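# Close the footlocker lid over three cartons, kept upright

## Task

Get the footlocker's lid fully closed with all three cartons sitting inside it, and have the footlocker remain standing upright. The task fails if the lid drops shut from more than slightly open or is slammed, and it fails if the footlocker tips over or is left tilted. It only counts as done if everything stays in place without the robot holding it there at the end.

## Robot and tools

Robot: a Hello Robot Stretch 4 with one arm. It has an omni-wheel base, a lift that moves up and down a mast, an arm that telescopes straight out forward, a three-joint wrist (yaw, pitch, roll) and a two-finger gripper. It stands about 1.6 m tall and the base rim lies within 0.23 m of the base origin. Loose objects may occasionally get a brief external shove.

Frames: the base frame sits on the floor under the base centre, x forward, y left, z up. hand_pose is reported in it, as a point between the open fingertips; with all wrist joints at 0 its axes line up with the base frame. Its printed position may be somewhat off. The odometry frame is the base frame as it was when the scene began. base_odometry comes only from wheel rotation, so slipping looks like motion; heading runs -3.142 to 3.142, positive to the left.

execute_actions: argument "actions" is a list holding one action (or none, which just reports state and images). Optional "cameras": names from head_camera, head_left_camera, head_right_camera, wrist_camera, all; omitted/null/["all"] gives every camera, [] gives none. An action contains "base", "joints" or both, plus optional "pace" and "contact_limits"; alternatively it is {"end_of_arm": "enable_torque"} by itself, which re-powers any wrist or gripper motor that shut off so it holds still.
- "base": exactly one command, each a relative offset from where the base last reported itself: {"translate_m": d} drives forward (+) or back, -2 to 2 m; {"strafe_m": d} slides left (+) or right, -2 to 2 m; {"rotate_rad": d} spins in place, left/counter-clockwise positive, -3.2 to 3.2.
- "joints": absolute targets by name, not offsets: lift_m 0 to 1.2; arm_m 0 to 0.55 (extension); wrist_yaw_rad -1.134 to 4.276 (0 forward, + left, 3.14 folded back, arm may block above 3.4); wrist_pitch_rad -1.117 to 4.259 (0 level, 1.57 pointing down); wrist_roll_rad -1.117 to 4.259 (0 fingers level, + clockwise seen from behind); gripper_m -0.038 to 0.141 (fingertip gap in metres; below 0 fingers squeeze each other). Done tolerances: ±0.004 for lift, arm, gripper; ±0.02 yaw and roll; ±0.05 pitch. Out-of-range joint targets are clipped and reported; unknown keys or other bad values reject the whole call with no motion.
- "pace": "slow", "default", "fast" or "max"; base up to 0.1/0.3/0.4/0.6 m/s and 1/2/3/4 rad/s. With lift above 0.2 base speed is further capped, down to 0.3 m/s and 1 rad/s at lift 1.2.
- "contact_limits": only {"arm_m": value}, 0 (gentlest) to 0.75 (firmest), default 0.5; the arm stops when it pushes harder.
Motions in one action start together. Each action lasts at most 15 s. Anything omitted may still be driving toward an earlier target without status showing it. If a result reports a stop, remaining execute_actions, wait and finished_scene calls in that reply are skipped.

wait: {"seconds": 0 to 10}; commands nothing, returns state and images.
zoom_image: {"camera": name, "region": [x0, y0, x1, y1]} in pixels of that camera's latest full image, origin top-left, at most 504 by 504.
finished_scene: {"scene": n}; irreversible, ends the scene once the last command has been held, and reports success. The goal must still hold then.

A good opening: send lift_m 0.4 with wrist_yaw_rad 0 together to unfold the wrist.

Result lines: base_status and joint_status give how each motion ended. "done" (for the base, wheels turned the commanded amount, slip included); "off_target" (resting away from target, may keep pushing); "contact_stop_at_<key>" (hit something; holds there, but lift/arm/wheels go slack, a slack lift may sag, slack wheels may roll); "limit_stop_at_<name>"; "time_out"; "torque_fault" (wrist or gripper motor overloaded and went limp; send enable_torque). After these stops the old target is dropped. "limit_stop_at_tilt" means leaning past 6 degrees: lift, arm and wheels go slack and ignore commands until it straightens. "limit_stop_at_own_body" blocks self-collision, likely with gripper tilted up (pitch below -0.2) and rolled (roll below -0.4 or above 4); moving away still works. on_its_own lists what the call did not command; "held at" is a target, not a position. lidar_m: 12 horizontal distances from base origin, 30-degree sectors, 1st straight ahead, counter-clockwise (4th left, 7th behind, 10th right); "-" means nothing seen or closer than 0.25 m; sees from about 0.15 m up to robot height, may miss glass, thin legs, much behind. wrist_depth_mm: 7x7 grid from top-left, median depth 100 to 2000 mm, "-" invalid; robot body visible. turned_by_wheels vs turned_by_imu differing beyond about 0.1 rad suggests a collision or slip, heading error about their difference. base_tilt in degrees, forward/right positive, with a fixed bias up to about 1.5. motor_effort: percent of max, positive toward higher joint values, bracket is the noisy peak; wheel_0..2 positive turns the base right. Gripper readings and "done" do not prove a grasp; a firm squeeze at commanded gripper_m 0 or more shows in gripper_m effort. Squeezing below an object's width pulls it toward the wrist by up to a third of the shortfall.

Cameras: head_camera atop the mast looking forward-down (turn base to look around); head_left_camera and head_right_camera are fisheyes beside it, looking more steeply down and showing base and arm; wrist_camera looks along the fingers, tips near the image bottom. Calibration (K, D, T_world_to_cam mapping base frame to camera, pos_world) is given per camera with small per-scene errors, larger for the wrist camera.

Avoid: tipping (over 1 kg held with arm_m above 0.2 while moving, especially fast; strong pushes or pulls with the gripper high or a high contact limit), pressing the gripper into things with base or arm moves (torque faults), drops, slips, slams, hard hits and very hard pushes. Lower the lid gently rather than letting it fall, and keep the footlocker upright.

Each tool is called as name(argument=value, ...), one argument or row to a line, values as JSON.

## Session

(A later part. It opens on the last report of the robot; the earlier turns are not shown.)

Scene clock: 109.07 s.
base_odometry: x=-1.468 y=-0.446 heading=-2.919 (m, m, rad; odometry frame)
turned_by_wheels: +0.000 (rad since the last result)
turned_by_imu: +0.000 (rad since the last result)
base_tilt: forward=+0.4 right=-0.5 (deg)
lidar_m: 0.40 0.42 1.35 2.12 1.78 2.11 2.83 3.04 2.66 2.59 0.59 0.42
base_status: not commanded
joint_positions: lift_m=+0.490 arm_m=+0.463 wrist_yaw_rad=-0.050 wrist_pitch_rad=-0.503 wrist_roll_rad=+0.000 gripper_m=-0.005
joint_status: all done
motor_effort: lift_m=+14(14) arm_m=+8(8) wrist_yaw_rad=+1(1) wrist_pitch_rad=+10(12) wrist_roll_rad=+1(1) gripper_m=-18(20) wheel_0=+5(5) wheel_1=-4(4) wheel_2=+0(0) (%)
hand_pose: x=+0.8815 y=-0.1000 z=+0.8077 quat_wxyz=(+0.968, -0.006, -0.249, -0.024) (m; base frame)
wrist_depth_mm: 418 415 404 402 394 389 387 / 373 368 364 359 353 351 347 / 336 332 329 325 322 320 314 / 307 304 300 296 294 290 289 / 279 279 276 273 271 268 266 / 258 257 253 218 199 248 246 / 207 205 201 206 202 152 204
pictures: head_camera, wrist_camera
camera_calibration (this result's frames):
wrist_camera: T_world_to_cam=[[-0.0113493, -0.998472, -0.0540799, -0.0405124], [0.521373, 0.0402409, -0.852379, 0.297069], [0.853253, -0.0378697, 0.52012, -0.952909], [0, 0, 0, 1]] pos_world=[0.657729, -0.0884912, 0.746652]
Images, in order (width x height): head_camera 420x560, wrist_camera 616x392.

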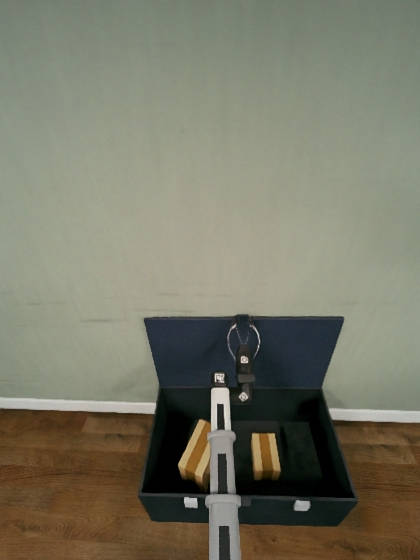

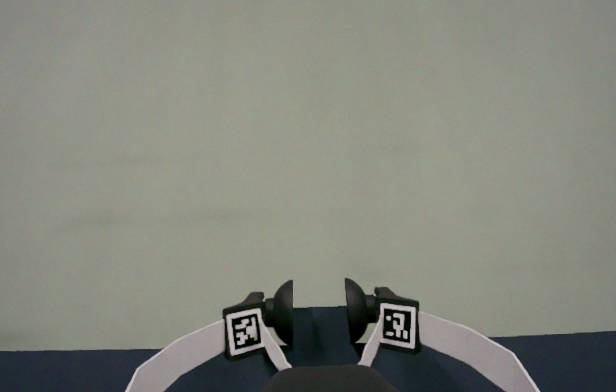

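execute_actions(
  actions=[
    {"joints":{"gripper_m":-0.018,"arm_m":0.406,"lift_m":0.494},"pace":"slow"},
  ],
  cameras=["wrist_camera"],
)

execute_actions(
  actions=[
    {"joints":{"arm_m":0.345,"lift_m":0.485},"pace":"slow"},
  ],
  cameras=["wrist_camera"],
)

Scene clock: 114.87 s.
base_odometry: x=-1.468 y=-0.446 heading=-2.919 (m, m, rad; odometry frame)
turned_by_wheels: +0.000 (rad since the last result)
turned_by_imu: +0.000 (rad since the last result)
base_tilt: forward=+0.3 right=-0.3 (deg)
lidar_m: 0.41 0.42 1.33 2.11 1.77 2.08 2.78 3.01 2.67 2.60 0.61 0.42
base_status: not commanded
joint_positions: lift_m=+0.494 arm_m=+0.407 wrist_yaw_rad=-0.050 wrist_pitch_rad=-0.499 wrist_roll_rad=+0.000 gripper_m=-0.017
joint_status: all done
motor_effort: lift_m=+22(22) arm_m=-8(9) wrist_yaw_rad=-1(0) wrist_pitch_rad=-3(11) wrist_roll_rad=+0(1) gripper_m=-19(20) wheel_0=+5(5) wheel_1=-4(4) wheel_2=+0(0) (%)
hand_pose: x=+0.8271 y=-0.0999 z=+0.8099 quat_wxyz=(+0.969, -0.006, -0.247, -0.024) (m; base frame)
wrist_depth_mm: 504 496 488 480 477 469 462 / 449 442 439 436 427 418 418 / 407 402 397 394 387 379 377 / 370 366 362 362 353 351 349 / 340 338 332 332 327 322 320 / 314 310 306 217 195 300 298 / 208 205 203 206 203 154 204
pictures: wrist_camera
camera_calibration (this result's frames):
wrist_camera: T_world_to_cam=[[-0.0111514, -0.998465, -0.0542579, -0.0409506], [0.517392, 0.0406715, -0.854781, 0.332631], [0.855676, -0.0376046, 0.516144, -0.906322], [0, 0, 0, 1]] pos_world=[0.60296, -0.0884982, 0.749897]
Images, in order (width x height): wrist_camera 616x392.

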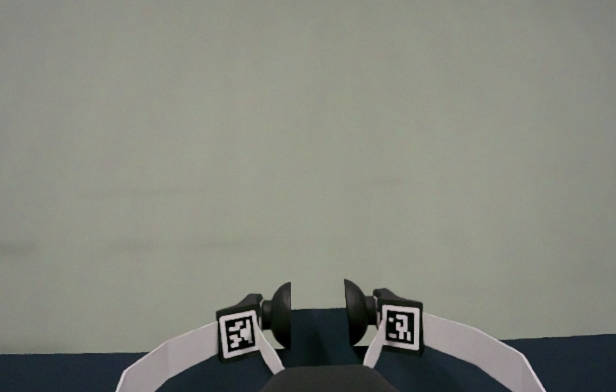

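Scene clock: 116.70 s.
base_odometry: x=-1.468 y=-0.446 heading=-2.919 (m, m, rad; odometry frame)
turned_by_wheels: +0.000 (rad since the last result)
turned_by_imu: +0.000 (rad since the last result)
base_tilt: forward=+0.2 right=-0.3 (deg)
lidar_m: 0.39 0.41 1.38 2.09 1.75 2.08 2.79 3.02 2.69 2.60 0.59 0.41
base_status: not commanded
joint_positions: lift_m=+0.485 arm_m=+0.346 wrist_yaw_rad=-0.049 wrist_pitch_rad=-0.496 wrist_roll_rad=+0.000 gripper_m=-0.017
joint_status: all done
motor_effort: lift_m=+15(21) arm_m=-8(8) wrist_yaw_rad=-4(4) wrist_pitch_rad=-9(19) wrist_roll_rad=+0(1) gripper_m=-18(21) wheel_0=+4(5) wheel_1=-4(4) wheel_2=+0(0) (%)
hand_pose: x=+0.7665 y=-0.0996 z=+0.8008 quat_wxyz=(+0.969, -0.006, -0.245, -0.024) (m; base frame)
wrist_depth_mm: 609 597 585 569 564 554 544 / 539 535 521 517 504 508 496 / 488 477 469 469 462 455 452 / 442 436 433 427 427 421 418 / 404 402 399 397 389 387 384 / 375 375 366 216 195 357 355 / 211 209 206 210 207 154 207
pictures: wrist_camera
camera_calibration (this result's frames):
wrist_camera: T_world_to_cam=[[-0.0102386, -0.998469, -0.0543534, -0.0424981], [0.515212, 0.0413183, -0.856066, 0.358952], [0.857001, -0.0367684, 0.514001, -0.849027], [0, 0, 0, 1]] pos_world=[0.542246, -0.0884817, 0.741377]
Images, in order (width x height): wrist_camera 616x392.

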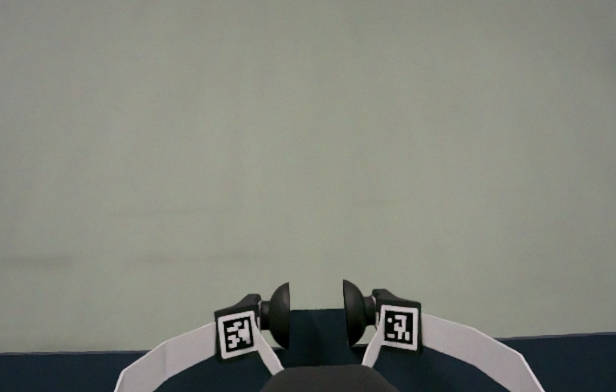

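execute_actions(
  actions=[
    {"base":{"strafe_m":0.004},"joints":{"arm_m":0.30,"lift_m":0.470},"pace":"slow"},
  ],
  cameras=[],
)

execute_actions(
  actions=[
    {"joints":{"arm_m":0.255,"lift_m":0.451},"pace":"slow"},
  ],
  cameras=["wrist_camera"],
)

Scene clock: 122.70 s.
base_odometry: x=-1.467 y=-0.449 heading=-2.919 (m, m, rad; odometry frame)
turned_by_wheels: +0.000 (rad since the last result)
turned_by_imu: +0.000 (rad since the last result)
base_tilt: forward=+0.3 right=-0.4 (deg)
lidar_m: 0.39 0.42 1.35 2.13 1.76 2.07 2.82 3.02 2.67 2.61 0.58 0.41
base_status: done
joint_positions: lift_m=+0.470 arm_m=+0.301 wrist_yaw_rad=-0.050 wrist_pitch_rad=-0.498 wrist_roll_rad=+0.000 gripper_m=-0.017
joint_status: all done
motor_effort: lift_m=+15(15) arm_m=-7(9) wrist_yaw_rad=+1(4) wrist_pitch_rad=-6(24) wrist_roll_rad=+0(1) gripper_m=-18(18) wheel_0=-4(5) wheel_1=+6(8) wheel_2=+0(1) (%)
hand_pose: x=+0.7211 y=-0.1000 z=+0.7862 quat_wxyz=(+0.969, -0.006, -0.246, -0.024) (m; base frame)
wrist_depth_mm: 668 668 654 647 634 627 627 / 603 597 580 580 574 569 564 / 544 539 530 525 517 517 512 / 500 492 484 484 473 469 469 / 459 452 449 442 439 430 430 / 421 418 418 217 194 404 399 / 212 211 210 212 211 154 211
pictures: none
No camera images: the call's "cameras" was empty. Leave "cameras" out to get every camera's image.

Scene clock: 124.33 s.
base_odometry: x=-1.467 y=-0.449 heading=-2.919 (m, m, rad; odometry frame)
turned_by_wheels: +0.000 (rad since the last result)
turned_by_imu: +0.000 (rad since the last result)
base_tilt: forward=+0.3 right=-0.5 (deg)
lidar_m: 0.42 0.45 1.33 2.11 1.79 2.08 2.81 3.02 2.68 2.60 0.58 0.39
base_status: not commanded
joint_positions: lift_m=+0.451 arm_m=+0.256 wrist_yaw_rad=-0.050 wrist_pitch_rad=-0.498 wrist_roll_rad=+0.000 gripper_m=-0.017
joint_status: all done
motor_effort: lift_m=+14(15) arm_m=-7(9) wrist_yaw_rad=-1(3) wrist_pitch_rad=-6(33) wrist_roll_rad=+0(0) gripper_m=-17(19) wheel_0=-4(4) wheel_1=+6(6) wheel_2=+0(0) (%)
hand_pose: x=+0.6761 y=-0.0999 z=+0.7673 quat_wxyz=(+0.969, -0.006, -0.246, -0.024) (m; base frame)
wrist_depth_mm: 750 732 732 715 699 691 691 / 676 668 647 640 634 627 621 / 603 597 591 585 580 569 574 / 554 549 539 539 530 521 517 / 508 504 496 492 488 484 480 / 469 466 452 216 193 449 449 / 215 213 213 214 213 153 213
pictures: wrist_camera
camera_calibration (this result's frames):
wrist_camera: T_world_to_cam=[[-0.0111789, -0.998463, -0.054292, -0.044903], [0.516627, 0.0407201, -0.855241, 0.375143], [0.856137, -0.0376094, 0.515378, -0.754901], [0, 0, 0, 1]] pos_world=[0.451988, -0.0885011, 0.707459]
Images, in order (width x height): wrist_camera 616x392.

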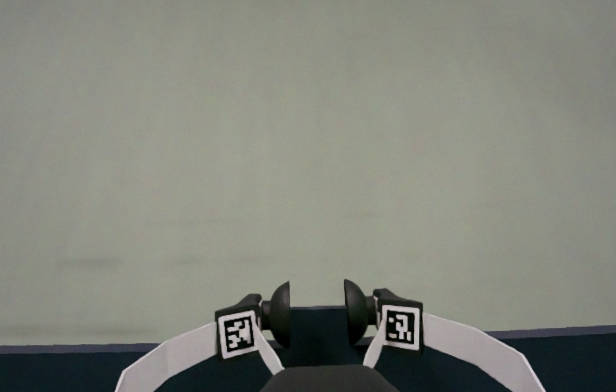

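execute_actions(
  actions=[
    {"base":{"strafe_m":0.004},"joints":{"arm_m":0.215,"lift_m":0.429},"pace":"slow"},
  ],
  cameras=[],
)

execute_actions(
  actions=[
    {"base":{"translate_m":-0.035},"joints":{"lift_m":0.406},"pace":"slow"},
  ],
  cameras=[],
)

execute_actions(
  actions=[
    {"base":{"translate_m":-0.032},"joints":{"lift_m":0.380},"pace":"slow"},
  ],
  cameras=["wrist_camera"],
)

Scene clock: 130.73 s.
base_odometry: x=-1.466 y=-0.453 heading=-2.919 (m, m, rad; odometry frame)
turned_by_wheels: +0.000 (rad since the last result)
turned_by_imu: +0.000 (rad since the last result)
base_tilt: forward=+0.3 right=-0.5 (deg)
lidar_m: 0.40 0.43 1.38 2.10 1.74 2.04 2.80 3.02 2.69 2.60 0.61 0.44
base_status: done
joint_positions: lift_m=+0.429 arm_m=+0.216 wrist_yaw_rad=-0.051 wrist_pitch_rad=-0.498 wrist_roll_rad=+0.000 gripper_m=-0.017
joint_status: all done
motor_effort: lift_m=+15(15) arm_m=-8(8) wrist_yaw_rad=+4(9) wrist_pitch_rad=-6(33) wrist_roll_rad=+1(1) gripper_m=-19(20) wheel_0=-6(6) wheel_1=+5(7) wheel_2=+0(1) (%)
hand_pose: x=+0.6360 y=-0.1003 z=+0.7452 quat_wxyz=(+0.969, -0.006, -0.246, -0.025) (m; base frame)
wrist_depth_mm: 809 809 798 778 768 768 759 / 732 732 707 707 691 683 668 / 661 654 640 640 634 621 621 / 603 597 591 580 580 569 569 / 549 554 539 535 530 525 521 / 508 504 492 216 194 488 484 / 216 216 216 216 216 155 216
pictures: none
No camera images: the call's "cameras" was empty. Leave "cameras" out to get every camera's image.

Scene clock: 132.20 s.
base_odometry: x=-1.432 y=-0.445 heading=-2.919 (m, m, rad; odometry frame)
turned_by_wheels: +0.000 (rad since the last result)
turned_by_imu: +0.000 (rad since the last result)
base_tilt: forward=+0.2 right=-0.4 (deg)
lidar_m: 0.42 0.47 1.42 2.11 1.71 2.07 2.79 2.97 2.69 2.60 0.61 0.45
base_status: done
joint_positions: lift_m=+0.406 arm_m=+0.216 wrist_yaw_rad=-0.050 wrist_pitch_rad=-0.497 wrist_roll_rad=+0.000 gripper_m=-0.018
joint_status: all done
motor_effort: lift_m=+15(14) arm_m=-5(7) wrist_yaw_rad=+1(7) wrist_pitch_rad=-6(30) wrist_roll_rad=+1(0) gripper_m=-17(22) wheel_0=-5(6) wheel_1=-4(7) wheel_2=+7(9) (%)
hand_pose: x=+0.6358 y=-0.1001 z=+0.7220 quat_wxyz=(+0.969, -0.006, -0.246, -0.024) (m; base frame)
wrist_depth_mm: 878 842 842 820 820 809 809 / 778 768 759 741 741 732 732 / 707 699 691 683 661 661 661 / 634 627 634 621 621 615 603 / 591 580 585 580 569 564 554 / 544 544 530 217 193 525 517 / 219 216 219 217 218 155 218
pictures: none
No camera images: the call's "cameras" was empty. Leave "cameras" out to get every camera's image.

Scene clock: 133.60 s.
base_odometry: x=-1.401 y=-0.438 heading=-2.919 (m, m, rad; odometry frame)
turned_by_wheels: +0.000 (rad since the last result)
turned_by_imu: +0.000 (rad since the last result)
base_tilt: forward=+0.2 right=-0.5 (deg)
lidar_m: 0.48 0.49 1.43 2.10 1.72 2.04 2.74 2.96 2.65 2.60 1.34 0.51
base_status: done
joint_positions: lift_m=+0.380 arm_m=+0.216 wrist_yaw_rad=-0.050 wrist_pitch_rad=-0.497 wrist_roll_rad=+0.000 gripper_m=-0.018
joint_status: all done
motor_effort: lift_m=+15(16) arm_m=-6(6) wrist_yaw_rad=+1(5) wrist_pitch_rad=-7(24) wrist_roll_rad=-1(0) gripper_m=-19(19) wheel_0=-3(6) wheel_1=-5(7) wheel_2=+5(9) (%)
hand_pose: x=+0.6358 y=-0.1000 z=+0.6961 quat_wxyz=(+0.969, -0.006, -0.246, -0.024) (m; base frame)
wrist_depth_mm: 917 904 891 878 878 866 854 / 820 820 798 809 788 788 768 / 741 732 732 723 715 699 699 / 683 668 668 661 654 647 647 / 627 615 609 609 597 597 591 / 580 574 564 216 193 549 549 / 221 219 220 220 221 155 220
pictures: wrist_camera
camera_calibration (this result's frames):
wrist_camera: T_world_to_cam=[[-0.0115487, -0.998457, -0.0543082, -0.0490579], [0.516285, 0.0405584, -0.855456, 0.335499], [0.856339, -0.0379179, 0.51502, -0.68363], [0, 0, 0, 1]] pos_world=[0.41164, -0.0885114, 0.636424]
Images, in order (width x height): wrist_camera 616x392.

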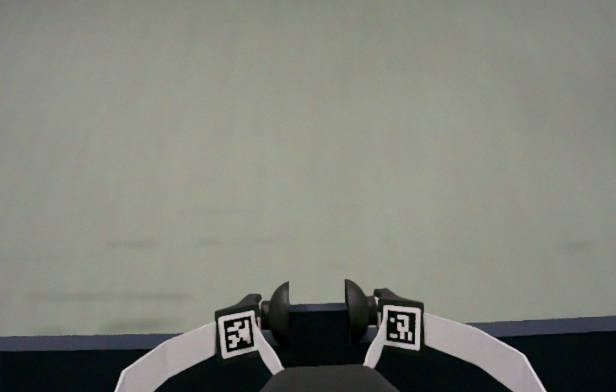

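execute_actions(
  actions=[
    {"base":{"translate_m":-0.030},"joints":{"lift_m":0.351},"pace":"slow"},
  ],
  cameras=[],
)

execute_actions(
  actions=[
    {"base":{"translate_m":-0.027},"joints":{"lift_m":0.320},"pace":"slow"},
  ],
  cameras=[],
)

execute_actions(
  actions=[
    {"base":{"translate_m":-0.045},"joints":{"lift_m":0.254},"pace":"slow"},
  ],
  cameras=["wrist_camera","head_camera"],
)

Scene clock: 140.10 s.
base_odometry: x=-1.372 y=-0.432 heading=-2.919 (m, m, rad; odometry frame)
turned_by_wheels: +0.000 (rad since the last result)
turned_by_imu: +0.000 (rad since the last result)
base_tilt: forward=+0.3 right=-0.3 (deg)
lidar_m: 0.48 0.52 1.49 2.10 1.69 2.06 2.72 2.87 2.69 2.59 1.36 0.53
base_status: done
joint_positions: lift_m=+0.351 arm_m=+0.216 wrist_yaw_rad=-0.050 wrist_pitch_rad=-0.497 wrist_roll_rad=+0.000 gripper_m=-0.018
joint_status: all done
motor_effort: lift_m=+15(14) arm_m=-6(6) wrist_yaw_rad=-1(4) wrist_pitch_rad=-6(23) wrist_roll_rad=-1(0) gripper_m=-18(19) wheel_0=-2(6) wheel_1=-5(7) wheel_2=+6(8) (%)
hand_pose: x=+0.6358 y=-0.0999 z=+0.6671 quat_wxyz=(+0.969, -0.006, -0.246, -0.024) (m; base frame)
wrist_depth_mm: 976 976 946 931 904 917 891 / 866 854 842 831 820 820 798 / 788 768 759 759 750 741 741 / 707 707 715 699 691 683 676 / 647 654 640 640 634 627 621 / 615 597 597 216 193 574 580 / 225 220 223 221 223 155 224
pictures: none
No camera images: the call's "cameras" was empty. Leave "cameras" out to get every camera's image.

Scene clock: 141.43 s.
base_odometry: x=-1.346 y=-0.426 heading=-2.919 (m, m, rad; odometry frame)
turned_by_wheels: +0.000 (rad since the last result)
turned_by_imu: +0.000 (rad since the last result)
base_tilt: forward=+0.2 right=-0.5 (deg)
lidar_m: 0.52 0.55 1.54 2.12 1.70 2.02 2.68 2.86 2.66 2.59 1.38 0.55
base_status: done
joint_positions: lift_m=+0.320 arm_m=+0.216 wrist_yaw_rad=-0.049 wrist_pitch_rad=-0.497 wrist_roll_rad=+0.000 gripper_m=-0.018
joint_status: all done
motor_effort: lift_m=+15(14) arm_m=-6(5) wrist_yaw_rad=-2(2) wrist_pitch_rad=-7(18) wrist_roll_rad=+0(1) gripper_m=-19(19) wheel_0=-3(6) wheel_1=-5(8) wheel_2=+6(9) (%)
hand_pose: x=+0.6359 y=-0.0998 z=+0.6361 quat_wxyz=(+0.969, -0.006, -0.246, -0.024) (m; base frame)
wrist_depth_mm: 1025 1008 991 946 960 946 917 / 931 891 878 866 854 854 842 / 820 809 798 788 788 768 759 / 750 741 741 715 715 707 707 / 683 683 683 668 661 654 647 / 634 634 627 216 194 609 603 / 226 223 227 223 227 154 225
pictures: none
No camera images: the call's "cameras" was empty. Leave "cameras" out to get every camera's image.

Scene clock: 143.07 s.
base_odometry: x=-1.303 y=-0.416 heading=-2.919 (m, m, rad; odometry frame)
turned_by_wheels: +0.000 (rad since the last result)
turned_by_imu: +0.000 (rad since the last result)
base_tilt: forward=+0.3 right=-0.4 (deg)
lidar_m: 0.58 0.60 1.61 2.13 1.67 2.10 2.62 2.86 2.67 2.58 1.48 0.58
base_status: done
joint_positions: lift_m=+0.254 arm_m=+0.216 wrist_yaw_rad=-0.048 wrist_pitch_rad=-0.495 wrist_roll_rad=+0.000 gripper_m=-0.018
joint_status: all done
motor_effort: lift_m=+16(16) arm_m=-5(5) wrist_yaw_rad=-5(5) wrist_pitch_rad=-13(22) wrist_roll_rad=+0(0) gripper_m=-20(17) wheel_0=-3(5) wheel_1=-4(8) wheel_2=+8(10) (%)
hand_pose: x=+0.6362 y=-0.0995 z=+0.5694 quat_wxyz=(+0.969, -0.006, -0.245, -0.023) (m; base frame)
wrist_depth_mm: 1098 1060 1042 1060 1025 1008 991 / 976 960 946 931 931 917 904 / 878 866 831 842 831 831 820 / 798 809 778 768 778 750 750 / 750 732 723 723 707 699 699 / 676 676 668 216 195 654 647 / 231 225 233 224 234 153 240
pictures: head_camera, wrist_camera
camera_calibration (this result's frames):
wrist_camera: T_world_to_cam=[[-0.00971088, -0.998472, -0.0544021, -0.0565758], [0.514089, 0.041679, -0.856724, 0.229138], [0.857682, -0.0362871, 0.512898, -0.618179], [0, 0, 0, 1]] pos_world=[0.411854, -0.0884716, 0.510294]
Images, in order (width x height): head_camera 420x560, wrist_camera 616x392.

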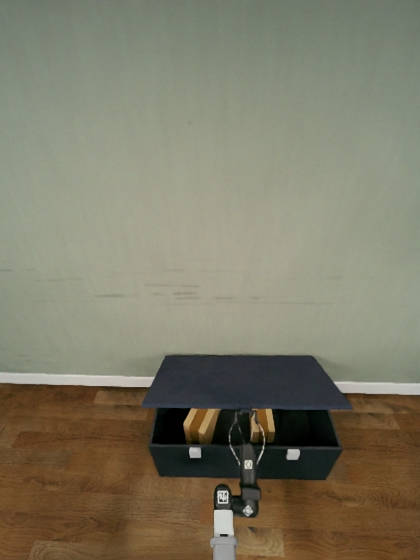

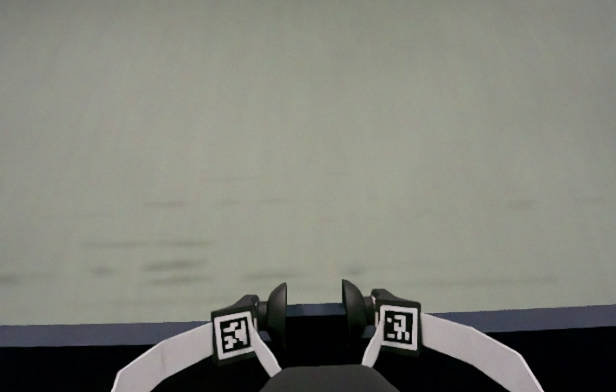

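execute_actions(
  actions=[
    {"base":{"strafe_m":0.003},"joints":{"lift_m":0.218,"arm_m":0.199},"pace":"slow"},
  ],
  cameras=[],
)

execute_actions(
  actions=[
    {"base":{"translate_m":-0.014},"joints":{"lift_m":0.180},"pace":"slow"},
  ],
  cameras=["wrist_camera"],
)

Scene clock: 149.60 s.
base_odometry: x=-1.302 y=-0.419 heading=-2.919 (m, m, rad; odometry frame)
turned_by_wheels: +0.000 (rad since the last result)
turned_by_imu: +0.000 (rad since the last result)
base_tilt: forward=+0.2 right=-0.5 (deg)
lidar_m: 0.57 0.58 1.63 2.10 1.65 2.04 2.64 2.84 2.67 2.61 1.45 0.57
base_status: done
joint_positions: lift_m=+0.218 arm_m=+0.200 wrist_yaw_rad=-0.050 wrist_pitch_rad=-0.497 wrist_roll_rad=+0.000 gripper_m=-0.018
joint_status: all done
motor_effort: lift_m=+15(16) arm_m=-6(6) wrist_yaw_rad=+0(5) wrist_pitch_rad=-8(12) wrist_roll_rad=+0(1) gripper_m=-20(19) wheel_0=-3(9) wheel_1=+7(9) wheel_2=+0(5) (%)
hand_pose: x=+0.6201 y=-0.1000 z=+0.5340 quat_wxyz=(+0.969, -0.006, -0.246, -0.024) (m; base frame)
wrist_depth_mm: 1098 1138 1060 1078 1060 1025 1025 / 1008 976 976 946 931 946 931 / 904 891 878 878 866 866 854 / 820 809 809 798 798 788 778 / 759 750 750 732 723 723 715 / 699 699 236 216 193 236 452 / 236 225 239 233 238 154 241
pictures: none
No camera images: the call's "cameras" was empty. Leave "cameras" out to get every camera's image.

Scene clock: 150.77 s.
base_odometry: x=-1.289 y=-0.416 heading=-2.919 (m, m, rad; odometry frame)
turned_by_wheels: +0.000 (rad since the last result)
turned_by_imu: +0.000 (rad since the last result)
base_tilt: forward=+0.2 right=-0.5 (deg)
lidar_m: 0.57 0.62 1.62 2.11 1.64 2.08 2.63 2.81 2.64 2.60 1.51 0.59
base_status: done
joint_positions: lift_m=+0.180 arm_m=+0.200 wrist_yaw_rad=-0.050 wrist_pitch_rad=-0.499 wrist_roll_rad=+0.000 gripper_m=-0.018
joint_status: all done
motor_effort: lift_m=+15(16) arm_m=-6(7) wrist_yaw_rad=+1(1) wrist_pitch_rad=-4(11) wrist_roll_rad=+0(1) gripper_m=-19(19) wheel_0=-4(4) wheel_1=-5(4) wheel_2=+6(10) (%)
hand_pose: x=+0.6197 y=-0.1000 z=+0.4964 quat_wxyz=(+0.969, -0.006, -0.247, -0.024) (m; base frame)
wrist_depth_mm: 1138 1138 1118 1098 1060 1078 1060 / 1025 1008 1008 1008 946 960 946 / 904 917 904 878 866 866 854 / 854 831 820 820 809 798 778 / 778 768 768 750 750 732 723 / 723 715 235 216 193 235 459 / 244 225 246 237 247 154 250
pictures: wrist_camera
camera_calibration (this result's frames):
wrist_camera: T_world_to_cam=[[-0.0117684, -0.998458, -0.0542592, -0.0600399], [0.517391, 0.040354, -0.854797, 0.171954], [0.855668, -0.0381328, 0.516118, -0.567153], [0, 0, 0, 1]] pos_world=[0.395621, -0.0885135, 0.436446]
Images, in order (width x height): wrist_camera 616x392.

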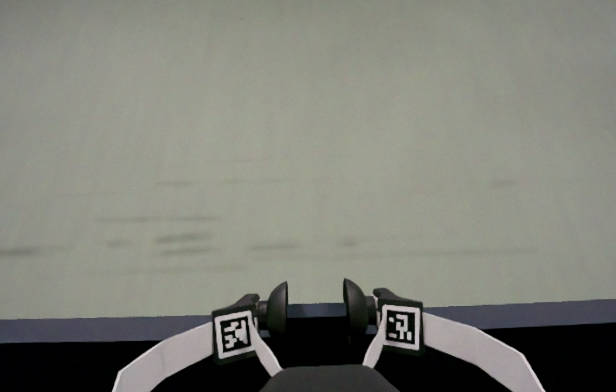

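execute_actions(
  actions=[
    {"base":{"translate_m":-0.012},"joints":{"lift_m":0.141},"pace":"slow"},
  ],
  cameras=[],
)

execute_actions(
  actions=[
    {"base":{"translate_m":-0.008},"joints":{"lift_m":0.101},"pace":"slow"},
  ],
  cameras=[],
)

execute_actions(
  actions=[
    {"base":{"translate_m":-0.005},"joints":{"lift_m":0.06},"pace":"slow"},
  ],
  cameras=["wrist_camera","head_camera"],
)

Scene clock: 157.17 s.
base_odometry: x=-1.277 y=-0.413 heading=-2.919 (m, m, rad; odometry frame)
turned_by_wheels: +0.000 (rad since the last result)
turned_by_imu: +0.000 (rad since the last result)
base_tilt: forward=+0.2 right=-0.4 (deg)
lidar_m: 0.59 0.64 1.65 2.10 1.63 2.10 2.64 2.82 2.69 2.60 1.47 0.63
base_status: done
joint_positions: lift_m=+0.141 arm_m=+0.200 wrist_yaw_rad=-0.050 wrist_pitch_rad=-0.498 wrist_roll_rad=+0.000 gripper_m=-0.018
joint_status: all done
motor_effort: lift_m=+16(17) arm_m=-6(7) wrist_yaw_rad=+1(3) wrist_pitch_rad=-4(17) wrist_roll_rad=+0(0) gripper_m=-19(19) wheel_0=-2(5) wheel_1=-4(7) wheel_2=+7(10) (%)
hand_pose: x=+0.6198 y=-0.1000 z=+0.4572 quat_wxyz=(+0.969, -0.006, -0.246, -0.024) (m; base frame)
wrist_depth_mm: 1182 1160 1098 1118 1098 1078 1042 / 1060 1025 991 991 976 976 960 / 931 904 917 904 891 878 878 / 854 854 842 831 820 809 798 / 768 778 778 759 759 750 741 / 732 715 235 214 193 235 234 / 254 228 256 245 256 154 262
pictures: none
No camera images: the call's "cameras" was empty. Leave "cameras" out to get every camera's image.

Scene clock: 158.33 s.
base_odometry: x=-1.270 y=-0.412 heading=-2.919 (m, m, rad; odometry frame)
turned_by_wheels: +0.000 (rad since the last result)
turned_by_imu: +0.000 (rad since the last result)
base_tilt: forward=+0.3 right=-0.5 (deg)
lidar_m: 0.59 0.63 1.66 2.13 1.64 2.11 2.61 2.81 2.69 2.59 1.50 0.60
base_status: done
joint_positions: lift_m=+0.101 arm_m=+0.200 wrist_yaw_rad=-0.050 wrist_pitch_rad=-0.498 wrist_roll_rad=+0.000 gripper_m=-0.018
joint_status: all done
motor_effort: lift_m=+16(17) arm_m=-6(6) wrist_yaw_rad=+1(5) wrist_pitch_rad=-6(22) wrist_roll_rad=+0(0) gripper_m=-18(20) wheel_0=-3(3) wheel_1=-4(4) wheel_2=+6(7) (%)
hand_pose: x=+0.6197 y=-0.1000 z=+0.4173 quat_wxyz=(+0.969, -0.006, -0.246, -0.024) (m; base frame)
wrist_depth_mm: 1182 1182 1138 1118 1118 1078 1078 / 1042 1042 1025 991 991 991 991 / 946 931 931 917 904 891 878 / 878 842 831 842 831 820 809 / 798 788 778 768 768 759 741 / 732 723 234 215 193 234 236 / 270 234 276 242 277 154 294
pictures: none
No camera images: the call's "cameras" was empty. Leave "cameras" out to get every camera's image.

Scene clock: 159.53 s.
base_odometry: x=-1.265 y=-0.411 heading=-2.919 (m, m, rad; odometry frame)
turned_by_wheels: +0.000 (rad since the last result)
turned_by_imu: +0.000 (rad since the last result)
base_tilt: forward=+0.2 right=-0.4 (deg)
lidar_m: 0.60 0.66 1.68 2.13 1.61 2.06 2.61 2.78 2.67 2.60 1.51 0.63
base_status: done
joint_positions: lift_m=+0.060 arm_m=+0.200 wrist_yaw_rad=-0.050 wrist_pitch_rad=-0.497 wrist_roll_rad=+0.000 gripper_m=-0.018
joint_status: all done
motor_effort: lift_m=+16(16) arm_m=-6(6) wrist_yaw_rad=+0(6) wrist_pitch_rad=-7(20) wrist_roll_rad=+0(1) gripper_m=-19(19) wheel_0=-4(5) wheel_1=-5(7) wheel_2=+7(9) (%)
hand_pose: x=+0.6199 y=-0.1000 z=+0.3761 quat_wxyz=(+0.969, -0.006, -0.246, -0.024) (m; base frame)
wrist_depth_mm: 1205 1160 1138 1138 1098 1098 1078 / 1042 1008 1008 991 976 1008 976 / 960 931 931 917 904 891 891 / 866 866 842 842 831 842 820 / 798 788 778 778 768 768 750 / 732 723 234 216 194 236 236 / 267 214 213 256 214 154 216
pictures: head_camera, wrist_camera
camera_calibration (this result's frames):
wrist_camera: T_world_to_cam=[[-0.0115122, -0.998458, -0.0543076, -0.0666382], [0.516297, 0.0405762, -0.855448, 0.0699217], [0.856332, -0.0378869, 0.515033, -0.505131], [0, 0, 0, 1]] pos_world=[0.395693, -0.0885104, 0.316355]
Images, in order (width x height): head_camera 420x560, wrist_camera 616x392.

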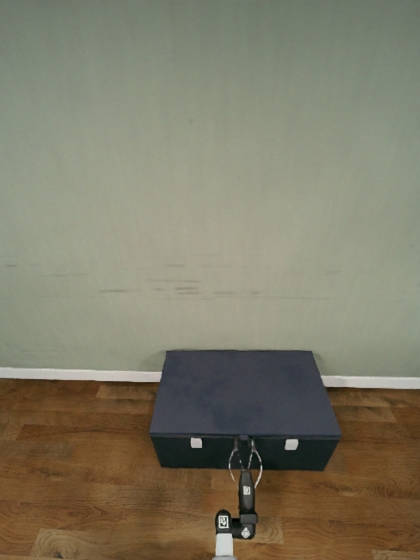

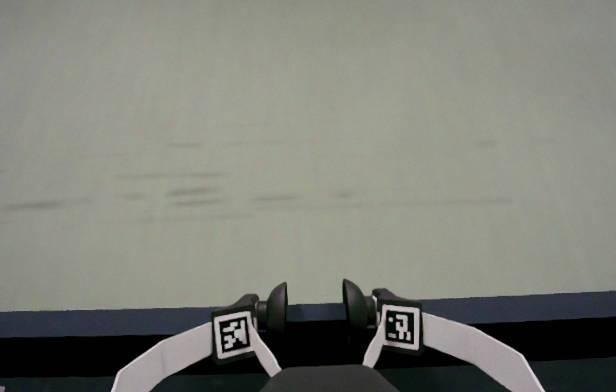

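Gap about 2.5 cm. Lower further.

execute_actions(
  actions=[
    {"joints":{"lift_m":0.042,"arm_m":0.197},"pace":"slow"},
  ],
  cameras=["wrist_camera"],
)

Scene clock: 162.37 s.
base_odometry: x=-1.265 y=-0.411 heading=-2.919 (m, m, rad; odometry frame)
turned_by_wheels: +0.000 (rad since the last result)
turned_by_imu: +0.000 (rad since the last result)
base_tilt: forward=+0.2 right=-0.4 (deg)
lidar_m: 0.61 0.65 1.64 2.12 1.67 2.06 2.60 2.77 2.69 2.60 1.52 0.65
base_status: not commanded
joint_positions: lift_m=+0.042 arm_m=+0.198 wrist_yaw_rad=-0.049 wrist_pitch_rad=-0.495 wrist_roll_rad=+0.000 gripper_m=-0.018
joint_status: all done
motor_effort: lift_m=+15(16) arm_m=-7(8) wrist_yaw_rad=-4(4) wrist_pitch_rad=-12(15) wrist_roll_rad=+1(0) gripper_m=-18(19) wheel_0=-4(4) wheel_1=-5(5) wheel_2=+7(7) (%)
hand_pose: x=+0.6185 y=-0.0996 z=+0.3576 quat_wxyz=(+0.969, -0.006, -0.245, -0.024) (m; base frame)
wrist_depth_mm: 1182 1160 1160 1118 1118 1098 1098 / 1078 1042 1008 991 991 991 976 / 960 931 931 904 904 904 891 / 866 866 854 842 842 831 820 / 798 798 778 788 768 768 750 / 741 237 233 215 194 234 232 / 222 216 213 216 213 154 216
pictures: wrist_camera
camera_calibration (this result's frames):
wrist_camera: T_world_to_cam=[[-0.0102658, -0.998468, -0.0543786, -0.0680785], [0.514651, 0.04135, -0.856402, 0.0562454], [0.857338, -0.0367776, 0.513438, -0.494433], [0, 0, 0, 1]] pos_world=[0.394251, -0.088484, 0.298327]
Images, in order (width x height): wrist_camera 616x392.

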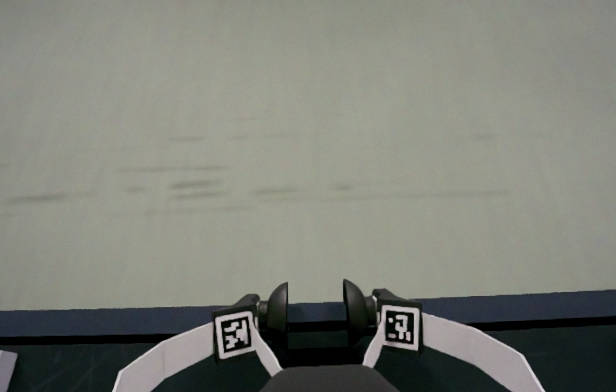

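execute_actions(
  actions=[
    {"joints":{"lift_m":0.034},"pace":"slow"},
  ],
  cameras=["wrist_camera"],
)

Scene clock: 164.53 s.
base_odometry: x=-1.265 y=-0.411 heading=-2.919 (m, m, rad; odometry frame)
turned_by_wheels: +0.000 (rad since the last result)
turned_by_imu: +0.000 (rad since the last result)
base_tilt: forward=+0.2 right=-0.4 (deg)
lidar_m: 0.61 0.65 1.68 2.13 1.59 2.07 2.60 2.81 2.65 2.60 1.51 0.63
base_status: not commanded
joint_positions: lift_m=+0.034 arm_m=+0.198 wrist_yaw_rad=-0.047 wrist_pitch_rad=-0.499 wrist_roll_rad=+0.000 gripper_m=-0.017
joint_status: all done
motor_effort: lift_m=+14(15) arm_m=-8(8) wrist_yaw_rad=-7(7) wrist_pitch_rad=-2(13) wrist_roll_rad=+0(1) gripper_m=-20(20) wheel_0=-4(3) wheel_1=-5(5) wheel_2=+7(7) (%)
hand_pose: x=+0.6182 y=-0.0993 z=+0.3507 quat_wxyz=(+0.969, -0.006, -0.247, -0.023) (m; base frame)
wrist_depth_mm: 1205 1205 1160 1160 1118 1098 1078 / 1078 1060 1025 1008 1008 1008 976 / 960 946 917 917 931 904 878 / 866 866 842 842 842 842 831 / 798 788 778 768 768 768 759 / 741 238 234 212 195 234 233 / 222 216 215 220 216 154 216
pictures: wrist_camera
camera_calibration (this result's frames):
wrist_camera: T_world_to_cam=[[-0.0089394, -0.998487, -0.0542503, -0.0690204], [0.51748, 0.0418036, -0.854674, 0.048143], [0.855649, -0.0357137, 0.516323, -0.490411], [0, 0, 0, 1]] pos_world=[0.39409, -0.088443, 0.290613]
Images, in order (width x height): wrist_camera 616x392.

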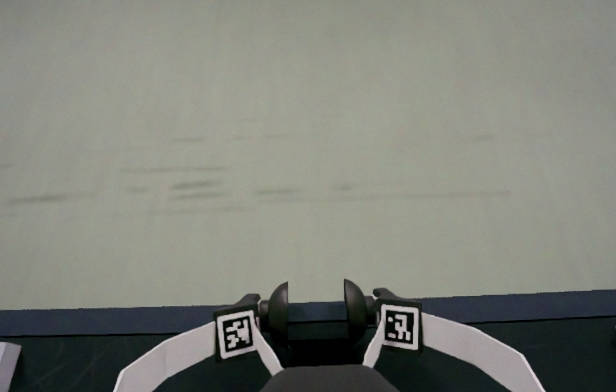

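execute_actions(
  actions=[
    {"joints":{"gripper_m":0.07,"arm_m":0.182,"lift_m":0.028}},
  ],
  cameras=["wrist_camera"],
)

execute_actions(
  actions=[
    {"base":{"translate_m":-0.12},"joints":{"wrist_pitch_rad":-0.1}},
  ],
  cameras=["head_camera","wrist_camera"],
)

Scene clock: 170.27 s.
base_odometry: x=-1.265 y=-0.411 heading=-2.919 (m, m, rad; odometry frame)
turned_by_wheels: +0.000 (rad since the last result)
turned_by_imu: +0.000 (rad since the last result)
base_tilt: forward=+0.3 right=-0.4 (deg)
lidar_m: 0.60 0.63 1.70 2.12 1.64 2.09 2.60 2.78 2.66 2.60 1.49 0.64
base_status: not commanded
joint_positions: lift_m=+0.028 arm_m=+0.183 wrist_yaw_rad=-0.050 wrist_pitch_rad=-0.498 wrist_roll_rad=+0.000 gripper_m=+0.070
joint_status: all done
motor_effort: lift_m=+15(15) arm_m=-6(12) wrist_yaw_rad=+0(15) wrist_pitch_rad=-2(5) wrist_roll_rad=+0(2) gripper_m=-3(23) wheel_0=-3(4) wheel_1=-5(5) wheel_2=+7(7) (%)
hand_pose: x=+0.6028 y=-0.0999 z=+0.3445 quat_wxyz=(+0.969, -0.006, -0.247, -0.024) (m; base frame)
wrist_depth_mm: 1205 1205 1182 1160 1160 1118 1118 / 1078 1060 1042 1060 1025 1025 1008 / 991 976 960 946 931 931 904 / 891 878 878 854 866 842 831 / 809 809 798 778 778 788 768 / 254 254 216 249 212 248 250 / 236 236 229 233 229 226 232
pictures: wrist_camera
camera_calibration (this result's frames):
wrist_camera: T_world_to_cam=[[-0.0112592, -0.998463, -0.0542622, -0.0686648], [0.517301, 0.0406235, -0.854839, 0.0508919], [0.855729, -0.0376947, 0.516049, -0.47419], [0, 0, 0, 1]] pos_world=[0.378679, -0.0885012, 0.284484]
Images, in order (width x height): wrist_camera 616x392.

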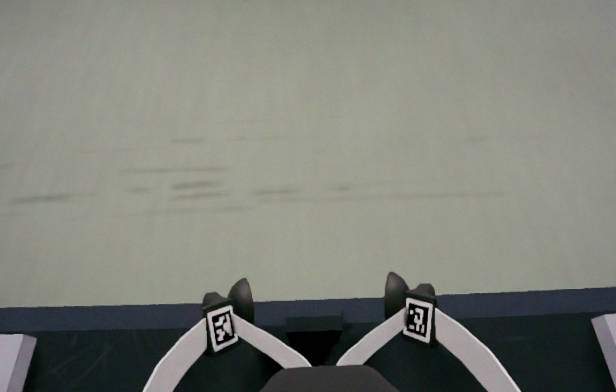

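Scene clock: 171.93 s.
base_odometry: x=-1.148 y=-0.384 heading=-2.919 (m, m, rad; odometry frame)
turned_by_wheels: +0.000 (rad since the last result)
turned_by_imu: +0.000 (rad since the last result)
base_tilt: forward=+0.2 right=-0.4 (deg)
lidar_m: 0.72 0.76 1.82 2.11 1.59 2.10 2.46 2.66 2.64 2.58 1.67 0.75
base_status: done
joint_positions: lift_m=+0.028 arm_m=+0.182 wrist_yaw_rad=-0.050 wrist_pitch_rad=-0.098 wrist_roll_rad=+0.000 gripper_m=+0.070
joint_status: all done
motor_effort: lift_m=+15(15) arm_m=-1(6) wrist_yaw_rad=+1(19) wrist_pitch_rad=-5(53) wrist_roll_rad=+0(0) gripper_m=-1(2) wheel_0=-3(10) wheel_1=-3(8) wheel_2=+3(11) (%)
hand_pose: x=+0.6356 y=-0.1017 z=+0.2348 quat_wxyz=(+0.998, -0.001, -0.049, -0.025) (m; base frame)
wrist_depth_mm: 904 917 904 904 891 878 866 / 904 891 878 866 878 878 854 / 878 878 854 866 842 866 831 / 349 351 351 349 349 349 345 / 343 345 345 342 343 345 342 / 336 338 217 338 213 338 338 / 332 330 330 330 330 329 330
pictures: head_camera, wrist_camera
camera_calibration (this result's frames):
wrist_camera: T_world_to_cam=[[-0.035817, -0.99724, -0.0650287, -0.0577771], [0.144204, 0.0592322, -0.987774, 0.210507], [0.9889, -0.0447565, 0.141685, -0.44325], [0, 0, 0, 1]] pos_world=[0.405905, -0.0899248, 0.266978]
Images, in order (width x height): head_camera 420x560, wrist_camera 616x392.

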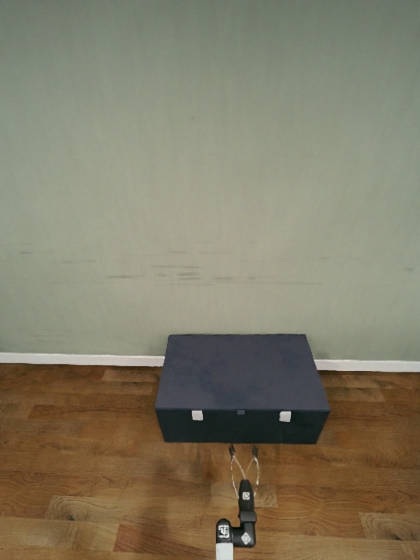

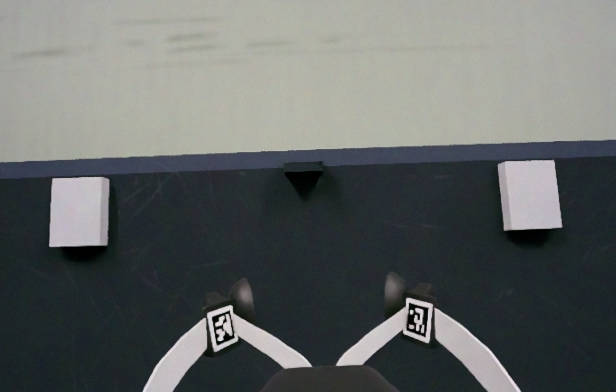

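finished_scene(
  scene=2,
)

The scene is finished: the task was done.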